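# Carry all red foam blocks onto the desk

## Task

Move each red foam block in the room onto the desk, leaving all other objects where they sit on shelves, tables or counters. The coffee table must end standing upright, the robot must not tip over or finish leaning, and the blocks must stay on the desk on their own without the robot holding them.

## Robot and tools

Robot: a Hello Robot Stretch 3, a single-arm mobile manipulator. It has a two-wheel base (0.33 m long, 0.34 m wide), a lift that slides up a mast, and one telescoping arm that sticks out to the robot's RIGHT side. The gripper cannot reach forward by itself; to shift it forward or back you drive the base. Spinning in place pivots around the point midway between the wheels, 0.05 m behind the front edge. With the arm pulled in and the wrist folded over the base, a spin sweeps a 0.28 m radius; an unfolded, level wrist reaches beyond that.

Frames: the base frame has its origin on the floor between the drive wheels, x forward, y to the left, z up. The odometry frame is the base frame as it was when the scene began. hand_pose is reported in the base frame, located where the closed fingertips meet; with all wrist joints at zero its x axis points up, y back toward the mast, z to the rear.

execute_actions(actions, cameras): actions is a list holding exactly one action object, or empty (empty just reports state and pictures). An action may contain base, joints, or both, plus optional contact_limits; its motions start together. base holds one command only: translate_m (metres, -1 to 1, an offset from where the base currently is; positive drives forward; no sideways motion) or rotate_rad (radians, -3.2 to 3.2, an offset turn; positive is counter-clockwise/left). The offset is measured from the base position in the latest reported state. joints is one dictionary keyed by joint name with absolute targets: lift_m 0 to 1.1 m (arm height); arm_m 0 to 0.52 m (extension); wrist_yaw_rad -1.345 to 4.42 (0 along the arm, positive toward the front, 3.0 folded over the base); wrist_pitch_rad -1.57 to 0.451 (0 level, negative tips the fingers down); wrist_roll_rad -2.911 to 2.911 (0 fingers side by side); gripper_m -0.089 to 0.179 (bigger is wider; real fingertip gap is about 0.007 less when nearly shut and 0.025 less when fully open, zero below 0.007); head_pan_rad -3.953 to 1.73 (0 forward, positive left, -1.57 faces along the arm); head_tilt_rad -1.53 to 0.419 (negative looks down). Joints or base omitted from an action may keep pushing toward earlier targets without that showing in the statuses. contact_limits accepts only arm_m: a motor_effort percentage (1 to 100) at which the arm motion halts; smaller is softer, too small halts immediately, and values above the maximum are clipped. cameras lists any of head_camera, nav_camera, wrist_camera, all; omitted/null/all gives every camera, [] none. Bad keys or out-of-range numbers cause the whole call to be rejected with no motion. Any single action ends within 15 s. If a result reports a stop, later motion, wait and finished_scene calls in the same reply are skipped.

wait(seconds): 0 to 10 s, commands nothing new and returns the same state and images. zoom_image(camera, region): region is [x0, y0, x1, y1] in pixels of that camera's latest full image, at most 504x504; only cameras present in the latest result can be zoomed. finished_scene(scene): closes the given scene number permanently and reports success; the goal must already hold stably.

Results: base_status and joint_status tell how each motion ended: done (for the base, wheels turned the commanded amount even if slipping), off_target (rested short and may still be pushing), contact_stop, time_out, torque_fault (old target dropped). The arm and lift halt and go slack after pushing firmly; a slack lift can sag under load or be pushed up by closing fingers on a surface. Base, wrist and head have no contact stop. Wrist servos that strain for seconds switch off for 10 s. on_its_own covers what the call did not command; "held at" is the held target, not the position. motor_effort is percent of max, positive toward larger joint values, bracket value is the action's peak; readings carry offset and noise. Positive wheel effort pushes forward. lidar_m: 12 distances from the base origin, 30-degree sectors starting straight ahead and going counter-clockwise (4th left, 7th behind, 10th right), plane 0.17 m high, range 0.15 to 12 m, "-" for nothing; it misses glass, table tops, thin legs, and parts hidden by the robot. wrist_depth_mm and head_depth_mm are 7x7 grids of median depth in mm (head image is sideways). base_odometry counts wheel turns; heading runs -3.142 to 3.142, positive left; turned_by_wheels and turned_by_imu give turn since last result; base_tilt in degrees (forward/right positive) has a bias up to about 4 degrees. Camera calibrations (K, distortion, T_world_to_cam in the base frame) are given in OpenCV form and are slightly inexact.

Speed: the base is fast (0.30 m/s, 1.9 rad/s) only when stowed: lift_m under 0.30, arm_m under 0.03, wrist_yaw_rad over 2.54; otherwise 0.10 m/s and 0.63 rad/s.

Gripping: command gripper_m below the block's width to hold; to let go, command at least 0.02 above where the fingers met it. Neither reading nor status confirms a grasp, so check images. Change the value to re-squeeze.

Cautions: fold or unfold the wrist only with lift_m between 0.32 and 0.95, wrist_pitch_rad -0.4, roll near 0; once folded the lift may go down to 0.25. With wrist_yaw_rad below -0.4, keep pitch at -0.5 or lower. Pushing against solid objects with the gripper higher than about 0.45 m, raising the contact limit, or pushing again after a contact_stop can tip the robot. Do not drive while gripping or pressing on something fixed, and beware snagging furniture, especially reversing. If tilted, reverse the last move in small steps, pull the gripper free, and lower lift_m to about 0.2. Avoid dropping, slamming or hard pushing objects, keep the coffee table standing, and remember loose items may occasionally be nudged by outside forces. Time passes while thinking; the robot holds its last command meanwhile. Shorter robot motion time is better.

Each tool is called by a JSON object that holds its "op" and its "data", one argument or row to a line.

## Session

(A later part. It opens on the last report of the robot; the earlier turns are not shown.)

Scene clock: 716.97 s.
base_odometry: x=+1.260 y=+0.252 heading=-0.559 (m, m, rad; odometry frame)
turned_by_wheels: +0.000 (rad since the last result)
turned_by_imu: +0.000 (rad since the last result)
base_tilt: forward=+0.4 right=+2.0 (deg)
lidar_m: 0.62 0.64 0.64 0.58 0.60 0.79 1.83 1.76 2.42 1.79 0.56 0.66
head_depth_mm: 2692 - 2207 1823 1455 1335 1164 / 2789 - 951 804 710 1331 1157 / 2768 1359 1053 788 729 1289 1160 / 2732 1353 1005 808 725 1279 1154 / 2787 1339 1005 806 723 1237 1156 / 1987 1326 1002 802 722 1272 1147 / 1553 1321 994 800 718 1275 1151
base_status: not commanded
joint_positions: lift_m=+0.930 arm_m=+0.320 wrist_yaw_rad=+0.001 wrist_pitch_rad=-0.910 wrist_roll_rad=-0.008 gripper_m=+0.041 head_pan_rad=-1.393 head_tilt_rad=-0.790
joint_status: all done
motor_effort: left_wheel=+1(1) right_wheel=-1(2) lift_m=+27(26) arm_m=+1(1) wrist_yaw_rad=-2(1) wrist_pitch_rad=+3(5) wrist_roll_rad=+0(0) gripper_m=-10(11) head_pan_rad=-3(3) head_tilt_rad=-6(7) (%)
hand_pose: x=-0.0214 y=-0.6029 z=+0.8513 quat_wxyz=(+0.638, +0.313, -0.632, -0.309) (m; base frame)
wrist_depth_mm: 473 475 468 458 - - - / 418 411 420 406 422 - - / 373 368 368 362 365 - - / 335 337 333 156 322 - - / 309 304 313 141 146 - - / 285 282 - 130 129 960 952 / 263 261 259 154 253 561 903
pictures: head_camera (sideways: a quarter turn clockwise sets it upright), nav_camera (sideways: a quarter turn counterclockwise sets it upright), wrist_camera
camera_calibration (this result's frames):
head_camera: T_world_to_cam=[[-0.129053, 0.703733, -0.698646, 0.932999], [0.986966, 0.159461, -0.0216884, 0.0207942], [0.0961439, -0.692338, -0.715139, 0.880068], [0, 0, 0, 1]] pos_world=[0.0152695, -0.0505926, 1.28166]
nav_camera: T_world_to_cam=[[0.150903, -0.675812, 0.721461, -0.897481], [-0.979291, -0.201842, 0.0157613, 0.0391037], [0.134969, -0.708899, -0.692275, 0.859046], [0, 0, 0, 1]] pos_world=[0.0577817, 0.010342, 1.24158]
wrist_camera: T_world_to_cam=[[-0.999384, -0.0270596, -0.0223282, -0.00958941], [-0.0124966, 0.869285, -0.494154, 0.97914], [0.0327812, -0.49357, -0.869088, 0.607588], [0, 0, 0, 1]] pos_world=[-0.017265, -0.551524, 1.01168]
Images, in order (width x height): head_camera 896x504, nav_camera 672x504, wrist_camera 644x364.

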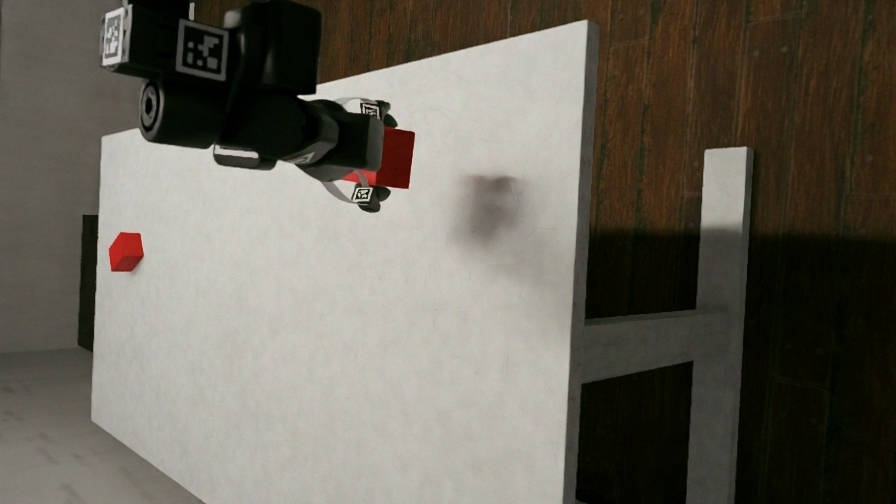

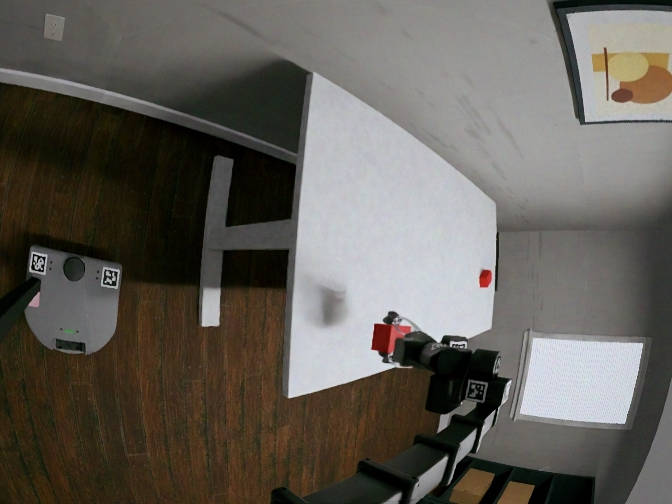

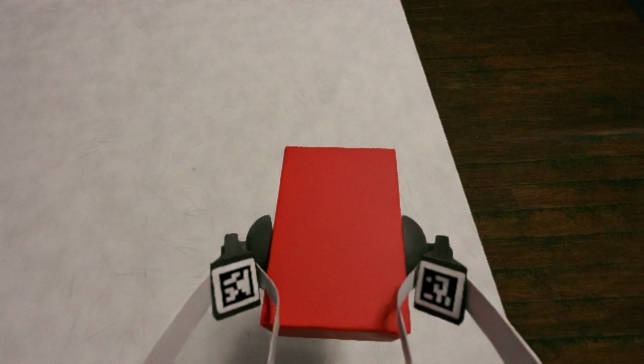

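{"op": "execute_actions", "data": {
  "actions": [
    {"base": {"translate_m": 0.17}}
  ],
  "cameras": []
}}

{"op": "execute_actions", "data": {
  "actions": [
    {"joints": {"lift_m": 0.83}}
  ],
  "cameras": ["wrist_camera", "head_camera"]
}}

Scene clock: 725.33 s.
base_odometry: x=+1.404 y=+0.162 heading=-0.559 (m, m, rad; odometry frame)
turned_by_wheels: +0.000 (rad since the last result)
turned_by_imu: +0.001 (rad since the last result)
base_tilt: forward=+0.4 right=+2.1 (deg)
lidar_m: 0.45 0.47 0.61 0.62 0.63 0.80 1.92 1.98 2.54 0.53 0.70 0.48
head_depth_mm: 2720 - 956 816 712 1337 1164 / 2740 - 956 806 709 1331 1166 / 2729 1358 1054 788 708 1322 1165 / 2745 1349 1006 808 708 1228 1161 / 2207 1337 1007 806 705 1282 1152 / 1540 1375 1004 807 720 1277 1154 / 1122 1152 1057 800 716 1265 1149
base_status: done
joint_positions: lift_m=+0.930 arm_m=+0.320 wrist_yaw_rad=+0.001 wrist_pitch_rad=-0.910 wrist_roll_rad=-0.008 gripper_m=+0.041 head_pan_rad=-1.393 head_tilt_rad=-0.790
joint_status: not commanded
motor_effort: left_wheel=+1(7) right_wheel=-1(4) lift_m=+27(26) arm_m=+2(2) wrist_yaw_rad=-1(1) wrist_pitch_rad=+3(3) wrist_roll_rad=+0(0) gripper_m=-10(11) head_pan_rad=-5(4) head_tilt_rad=-7(6) (%)
hand_pose: x=-0.0214 y=-0.6029 z=+0.8513 quat_wxyz=(+0.638, +0.313, -0.632, -0.309) (m; base frame)
wrist_depth_mm: 474 470 464 457 466 463 - / 414 414 413 410 403 395 - / 373 371 369 367 362 366 - / 334 336 332 155 322 329 326 / 312 308 314 141 146 302 299 / 288 286 - 130 129 275 276 / 262 260 260 155 255 259 254
pictures: none
No camera images: the call's "cameras" was empty. Leave "cameras" out to get every camera's image.

Scene clock: 727.07 s.
base_odometry: x=+1.404 y=+0.162 heading=-0.559 (m, m, rad; odometry frame)
turned_by_wheels: +0.000 (rad since the last result)
turned_by_imu: +0.000 (rad since the last result)
base_tilt: forward=+0.3 right=+2.1 (deg)
lidar_m: 0.45 0.46 0.61 0.62 0.64 0.80 1.92 1.97 2.54 0.53 0.69 0.48
head_depth_mm: 2782 1503 - 793 713 1336 1165 / 2722 1367 - 771 712 1334 1161 / 2692 1357 1055 767 710 1327 1164 / 2726 1341 1014 807 708 1236 1165 / 2206 1331 1008 805 705 1284 1160 / 1552 1370 1006 800 718 1282 1154 / 1113 1153 1056 801 716 1265 1154
base_status: not commanded
joint_positions: lift_m=+0.830 arm_m=+0.320 wrist_yaw_rad=+0.001 wrist_pitch_rad=-0.911 wrist_roll_rad=-0.008 gripper_m=+0.041 head_pan_rad=-1.393 head_tilt_rad=-0.790
joint_status: all done
motor_effort: left_wheel=+1(0) right_wheel=-1(1) lift_m=+17(23) arm_m=+1(1) wrist_yaw_rad=+0(2) wrist_pitch_rad=+3(3) wrist_roll_rad=+0(0) gripper_m=-11(11) head_pan_rad=-4(4) head_tilt_rad=-7(5) (%)
hand_pose: x=-0.0214 y=-0.6028 z=+0.7518 quat_wxyz=(+0.638, +0.313, -0.632, -0.310) (m; base frame)
wrist_depth_mm: 312 314 306 304 303 299 295 / 279 273 271 270 267 265 262 / 247 245 244 242 240 238 237 / 224 223 221 155 215 217 214 / 204 203 205 141 147 199 197 / 186 187 - 129 129 182 180 / 174 173 173 155 168 169 170
pictures: head_camera (sideways: a quarter turn clockwise sets it upright), wrist_camera
camera_calibration (this result's frames):
head_camera: T_world_to_cam=[[-0.129053, 0.703733, -0.698646, 0.932999], [0.986966, 0.159461, -0.0216884, 0.0207942], [0.0961439, -0.692338, -0.715139, 0.880068], [0, 0, 0, 1]] pos_world=[0.0152695, -0.0505926, 1.28166]
wrist_camera: T_world_to_cam=[[-0.999384, -0.027045, -0.0223443, -0.0117875], [-0.0124964, 0.869593, -0.493611, 0.929622], [0.0327802, -0.493028, -0.869396, 0.521711], [0, 0, 0, 1]] pos_world=[-0.0172651, -0.551493, 0.912182]
Images, in order (width x height): head_camera 896x504, wrist_camera 644x364.

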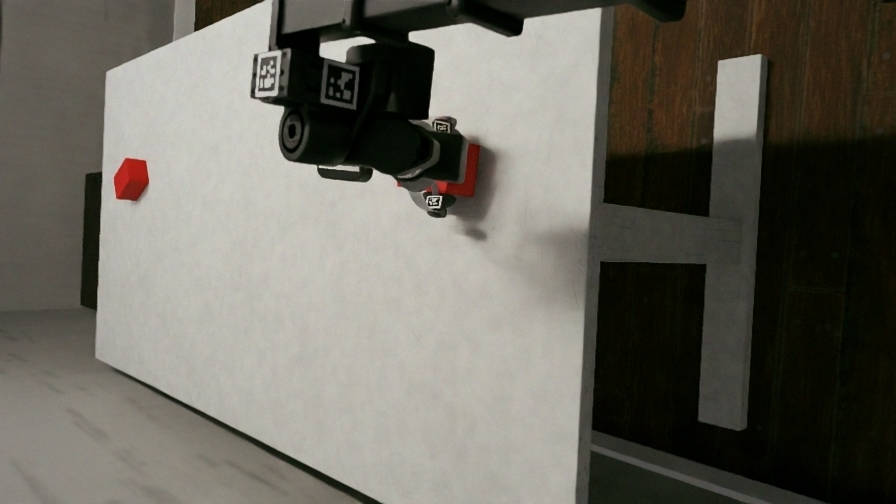

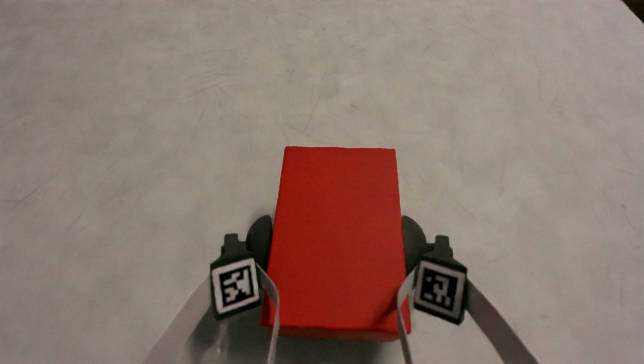

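{"op": "execute_actions", "data": {
  "actions": [
    {"joints": {"lift_m": 0.819}}
  ],
  "cameras": []
}}

{"op": "execute_actions", "data": {
  "actions": [
    {"joints": {"gripper_m": 0.16}}
  ],
  "cameras": ["wrist_camera"]
}}

{"op": "execute_actions", "data": {
  "actions": [
    {"joints": {"lift_m": 0.93, "head_pan_rad": -2.9, "head_tilt_rad": -0.25}}
  ]
}}

Scene clock: 739.80 s.
base_odometry: x=+1.404 y=+0.162 heading=-0.559 (m, m, rad; odometry frame)
turned_by_wheels: +0.000 (rad since the last result)
turned_by_imu: +0.000 (rad since the last result)
base_tilt: forward=+0.3 right=+2.1 (deg)
lidar_m: 0.46 0.46 0.61 0.62 0.64 0.80 1.92 1.98 2.54 0.53 0.69 0.48
head_depth_mm: 2788 1507 1122 785 706 1322 1170 / 2754 1356 - 771 710 1321 1164 / 2723 1355 1054 767 710 1323 1159 / 2721 1344 1013 807 708 1233 1155 / 2198 1340 1004 806 704 1285 1158 / 1548 1372 1004 803 721 1274 1159 / 1122 1156 1057 801 718 1264 1152
base_status: not commanded
joint_positions: lift_m=+0.819 arm_m=+0.320 wrist_yaw_rad=+0.001 wrist_pitch_rad=-0.911 wrist_roll_rad=-0.008 gripper_m=+0.041 head_pan_rad=-1.393 head_tilt_rad=-0.790
joint_status: all done
motor_effort: left_wheel=+1(1) right_wheel=-2(1) lift_m=+17(17) arm_m=+1(2) wrist_yaw_rad=+0(0) wrist_pitch_rad=+3(3) wrist_roll_rad=+0(0) gripper_m=-11(11) head_pan_rad=-2(4) head_tilt_rad=-5(7) (%)
hand_pose: x=-0.0214 y=-0.6028 z=+0.7408 quat_wxyz=(+0.638, +0.313, -0.632, -0.310) (m; base frame)
wrist_depth_mm: 296 292 289 289 285 283 279 / 259 257 259 255 251 247 245 / 234 230 229 229 226 226 221 / 211 210 208 155 201 201 203 / 192 191 193 141 146 187 185 / 177 176 - 130 129 172 171 / 163 163 162 156 158 161 159
pictures: none
No camera images: the call's "cameras" was empty. Leave "cameras" out to get every camera's image.

Scene clock: 741.50 s.
base_odometry: x=+1.404 y=+0.162 heading=-0.559 (m, m, rad; odometry frame)
turned_by_wheels: +0.000 (rad since the last result)
turned_by_imu: +0.000 (rad since the last result)
base_tilt: forward=+0.3 right=+2.1 (deg)
lidar_m: 0.45 0.46 0.61 0.62 0.63 0.80 1.92 1.97 2.54 0.53 0.69 0.48
head_depth_mm: 2772 1510 1125 788 706 1319 1167 / 2783 1356 - 770 712 1328 1168 / 2713 1354 1052 765 707 1321 1167 / 2725 1342 1012 809 708 1229 1156 / 2190 1336 1007 804 703 1282 1157 / 1550 1366 1003 799 718 1278 1156 / 1119 1159 1060 800 717 1264 1149
base_status: not commanded
joint_positions: lift_m=+0.819 arm_m=+0.320 wrist_yaw_rad=+0.001 wrist_pitch_rad=-0.911 wrist_roll_rad=-0.008 gripper_m=+0.160 head_pan_rad=-1.393 head_tilt_rad=-0.790
joint_status: all done
motor_effort: left_wheel=+1(1) right_wheel=-1(1) lift_m=+17(17) arm_m=+2(1) wrist_yaw_rad=-1(1) wrist_pitch_rad=+3(3) wrist_roll_rad=+0(0) gripper_m=+1(93) head_pan_rad=-4(4) head_tilt_rad=-7(6) (%)
hand_pose: x=-0.0214 y=-0.6028 z=+0.7408 quat_wxyz=(+0.638, +0.313, -0.632, -0.310) (m; base frame)
wrist_depth_mm: 298 294 292 288 283 283 280 / 262 258 257 256 254 249 248 / 233 233 232 227 226 225 225 / 212 209 208 157 201 203 203 / 192 194 191 143 181 190 186 / 178 - 174 131 167 171 171 / - 162 162 156 160 161 157
pictures: wrist_camera
camera_calibration (this result's frames):
wrist_camera: T_world_to_cam=[[-0.999384, -0.0270414, -0.022347, -0.0120288], [-0.0124956, 0.869647, -0.493516, 0.924132], [0.0327794, -0.492933, -0.86945, 0.512254], [0, 0, 0, 1]] pos_world=[-0.0172652, -0.551487, 0.901184]
Images, in order (width x height): wrist_camera 644x364.

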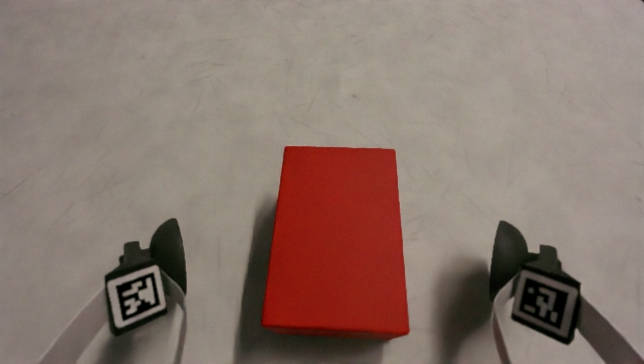

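Scene clock: 743.33 s.
base_odometry: x=+1.404 y=+0.162 heading=-0.559 (m, m, rad; odometry frame)
turned_by_wheels: +0.000 (rad since the last result)
turned_by_imu: +0.000 (rad since the last result)
base_tilt: forward=+0.4 right=+2.1 (deg)
lidar_m: 0.45 0.46 0.61 0.62 0.63 0.80 1.92 1.97 2.55 0.53 0.69 0.48
head_depth_mm: 3308 3146 3083 3033 2866 2127 - / 3646 3186 3325 3129 3087 2132 1689 / 3590 3276 3403 3538 3020 2115 1633 / 3110 2804 2952 3097 2727 2112 1629 / 2157 2258 2195 2480 2207 2146 1626 / 2158 2300 1995 2131 2209 2124 1632 / 2274 2322 2382 2100 2454 2127 1628
base_status: not commanded
joint_positions: lift_m=+0.930 arm_m=+0.320 wrist_yaw_rad=+0.001 wrist_pitch_rad=-0.911 wrist_roll_rad=-0.008 gripper_m=+0.160 head_pan_rad=-2.893 head_tilt_rad=-0.261
joint_status: all done
motor_effort: left_wheel=+1(1) right_wheel=-1(1) lift_m=+26(28) arm_m=+1(2) wrist_yaw_rad=-1(2) wrist_pitch_rad=+3(3) wrist_roll_rad=+0(0) gripper_m=+1(2) head_pan_rad=-5(46) head_tilt_rad=+7(45) (%)
hand_pose: x=-0.0214 y=-0.6028 z=+0.8512 quat_wxyz=(+0.638, +0.313, -0.632, -0.310) (m; base frame)
wrist_depth_mm: 464 467 466 462 456 459 - / 416 412 407 409 408 403 - / 375 375 369 363 363 362 - / 338 334 331 332 334 327 325 / 308 311 305 295 300 306 296 / 285 - 283 238 276 273 277 / 267 262 261 225 259 255 251
pictures: head_camera (sideways: a quarter turn clockwise sets it upright), nav_camera (sideways: a quarter turn counterclockwise sets it upright), wrist_camera
camera_calibration (this result's frames):
head_camera: T_world_to_cam=[[0.255777, 0.0677713, -0.964357, 1.27716], [0.220974, -0.975229, -0.00992617, 0.0101648], [-0.941142, -0.210559, -0.264417, 0.29995], [0, 0, 0, 1]] pos_world=[-0.0466196, -0.0134847, 1.31106]
nav_camera: T_world_to_cam=[[-0.218338, -0.0855387, 0.972117, -1.22215], [-0.259887, 0.965274, 0.0265659, 0.020634], [-0.940631, -0.24684, -0.232986, 0.26799], [0, 0, 0, 1]] pos_world=[-0.00939944, -0.058308, 1.24996]
wrist_camera: T_world_to_cam=[[-0.999385, -0.0270408, -0.0223472, -0.00956028], [-0.012495, 0.869647, -0.493516, 0.97864], [0.0327793, -0.492933, -0.86945, 0.608279], [0, 0, 0, 1]] pos_world=[-0.0172653, -0.551489, 1.01163]
Images, in order (width x height): head_camera 896x504, nav_camera 672x504, wrist_camera 644x364.

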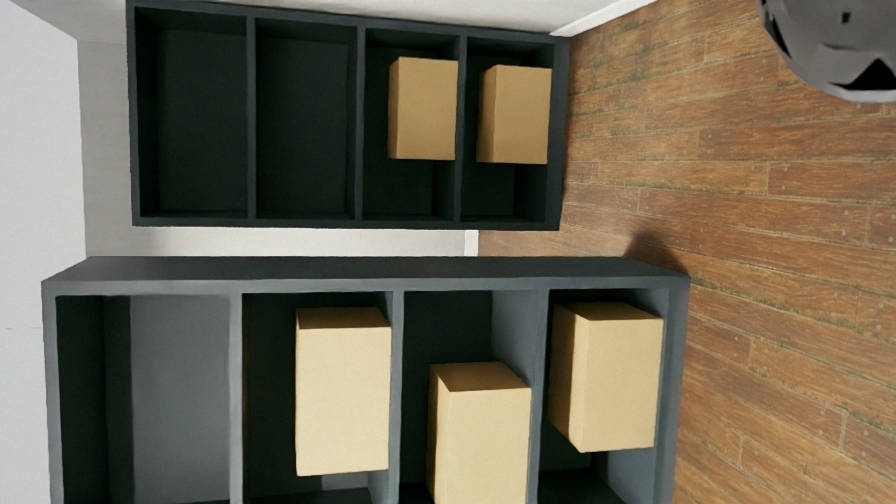

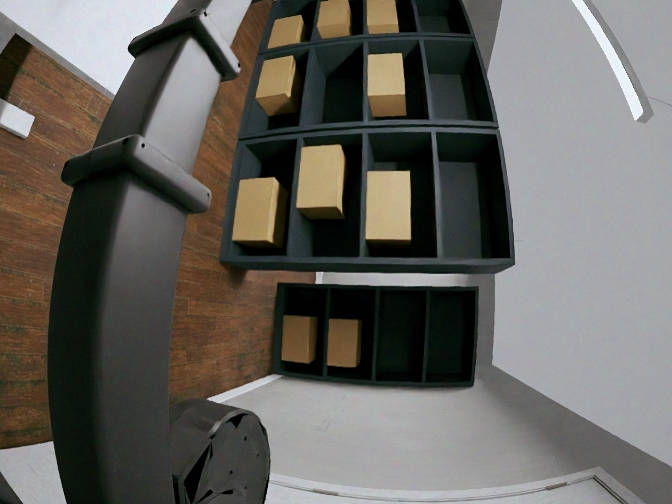

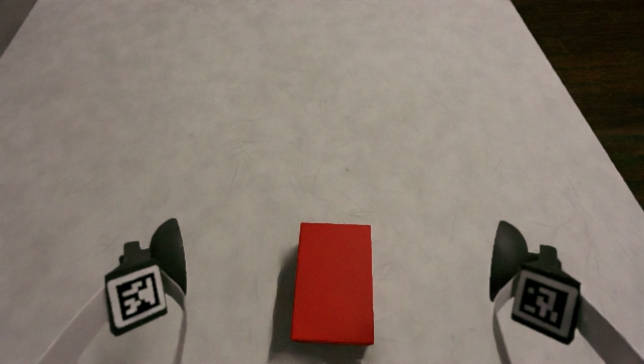

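{"op": "zoom_image", "data": {
  "camera": "nav_camera",
  "region": [200, 0, 540, 280]
}}

{"op": "execute_actions", "data": {
  "actions": [
    {"joints": {"arm_m": 0.0, "head_pan_rad": -2.3, "head_tilt_rad": -0.3}}
  ],
  "cameras": ["head_camera", "nav_camera"]
}}

Region (200, 0, 540, 280) of nav_camera's 672x504 image, scaled by 1.482, with more detail than that image has; it fills the top 415 rows of this view, and the rest is white.

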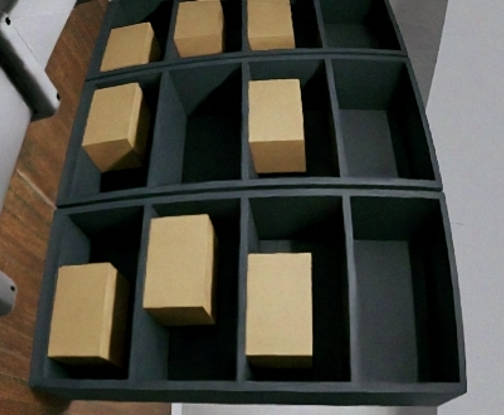

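Scene clock: 754.43 s.
base_odometry: x=+1.404 y=+0.162 heading=-0.559 (m, m, rad; odometry frame)
turned_by_wheels: +0.000 (rad since the last result)
turned_by_imu: +0.001 (rad since the last result)
base_tilt: forward=+0.3 right=+2.0 (deg)
lidar_m: 0.45 0.47 0.61 0.62 0.63 0.80 1.92 1.97 2.54 0.53 0.69 0.48
head_depth_mm: 2206 2302 1972 2068 2192 2029 1576 / 2129 2209 2338 2260 2551 2033 1573 / 2657 2698 2469 2546 2542 2036 1628 / 3232 2937 2585 3073 2780 2031 1672 / 3418 2770 2876 3077 2840 2041 1673 / 3411 3481 3371 3494 2852 2028 748 / 3192 3342 3459 3577 2868 2023 710
base_status: not commanded
joint_positions: lift_m=+0.930 arm_m=+0.000 wrist_yaw_rad=+0.001 wrist_pitch_rad=-0.911 wrist_roll_rad=-0.008 gripper_m=+0.160 head_pan_rad=-2.307 head_tilt_rad=-0.296
joint_status: all done
motor_effort: left_wheel=+1(1) right_wheel=-1(1) lift_m=+26(26) arm_m=-2(3) wrist_yaw_rad=-1(1) wrist_pitch_rad=+3(3) wrist_roll_rad=+0(0) gripper_m=+1(0) head_pan_rad=+3(39) head_tilt_rad=-1(12) (%)
hand_pose: x=-0.0214 y=-0.2833 z=+0.8512 quat_wxyz=(+0.638, +0.313, -0.632, -0.310) (m; base frame)
wrist_depth_mm: 488 471 474 441 455 449 - / 421 412 405 399 406 403 - / 376 375 365 364 366 359 366 / 341 352 347 596 - - - / 561 770 - 960 - - - / 538 - 979 944 937 917 948 / 512 771 892 899 880 905 828
pictures: head_camera (sideways: a quarter turn clockwise sets it upright), nav_camera (sideways: a quarter turn counterclockwise sets it upright)
camera_calibration (this result's frames):
head_camera: T_world_to_cam=[[0.198565, 0.223171, -0.954341, 1.26443], [0.723572, -0.690164, -0.0108435, 0.00829265], [-0.661071, -0.688381, -0.298522, 0.342631], [0, 0, 0, 1]] pos_world=[-0.0305683, -0.0405998, 1.30907]
nav_camera: T_world_to_cam=[[-0.157744, -0.217495, 0.96323, -1.21091], [-0.750872, 0.659934, 0.0260447, 0.0243088], [-0.641333, -0.719154, -0.267412, 0.310971], [0, 0, 0, 1]] pos_world=[0.0266757, -0.0557725, 1.24891]
Images, in order (width x height): head_camera 896x504, nav_camera 672x504.

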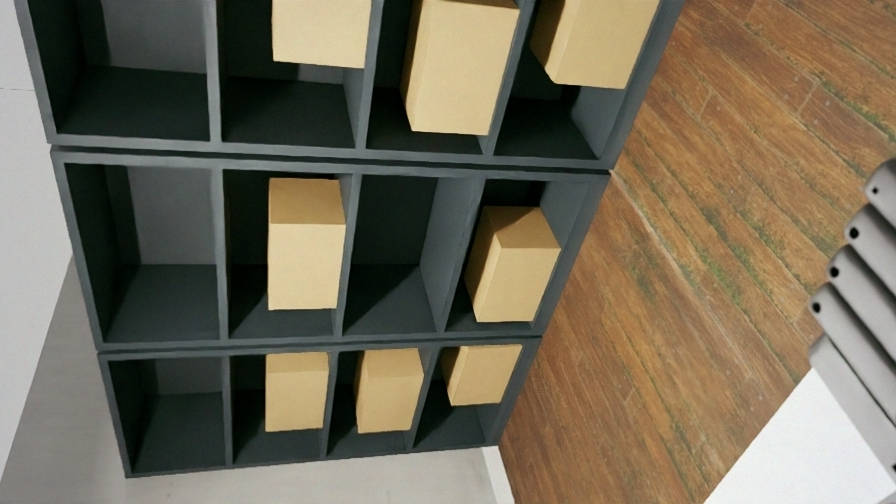

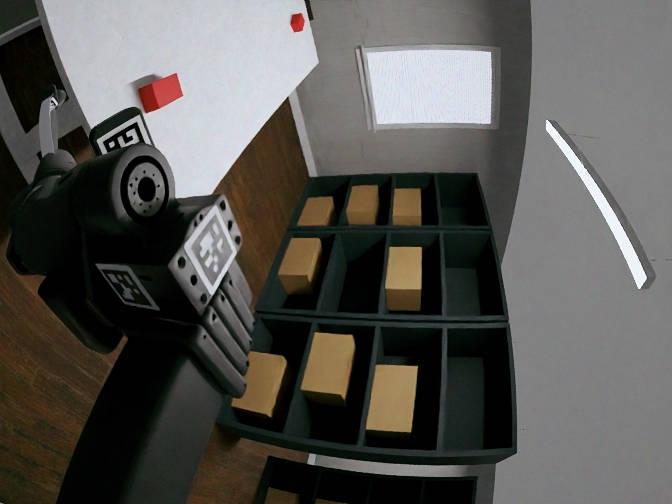

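{"op": "finished_scene", "data": {
  "scene": 2
}}

The scene is finished: the task was done.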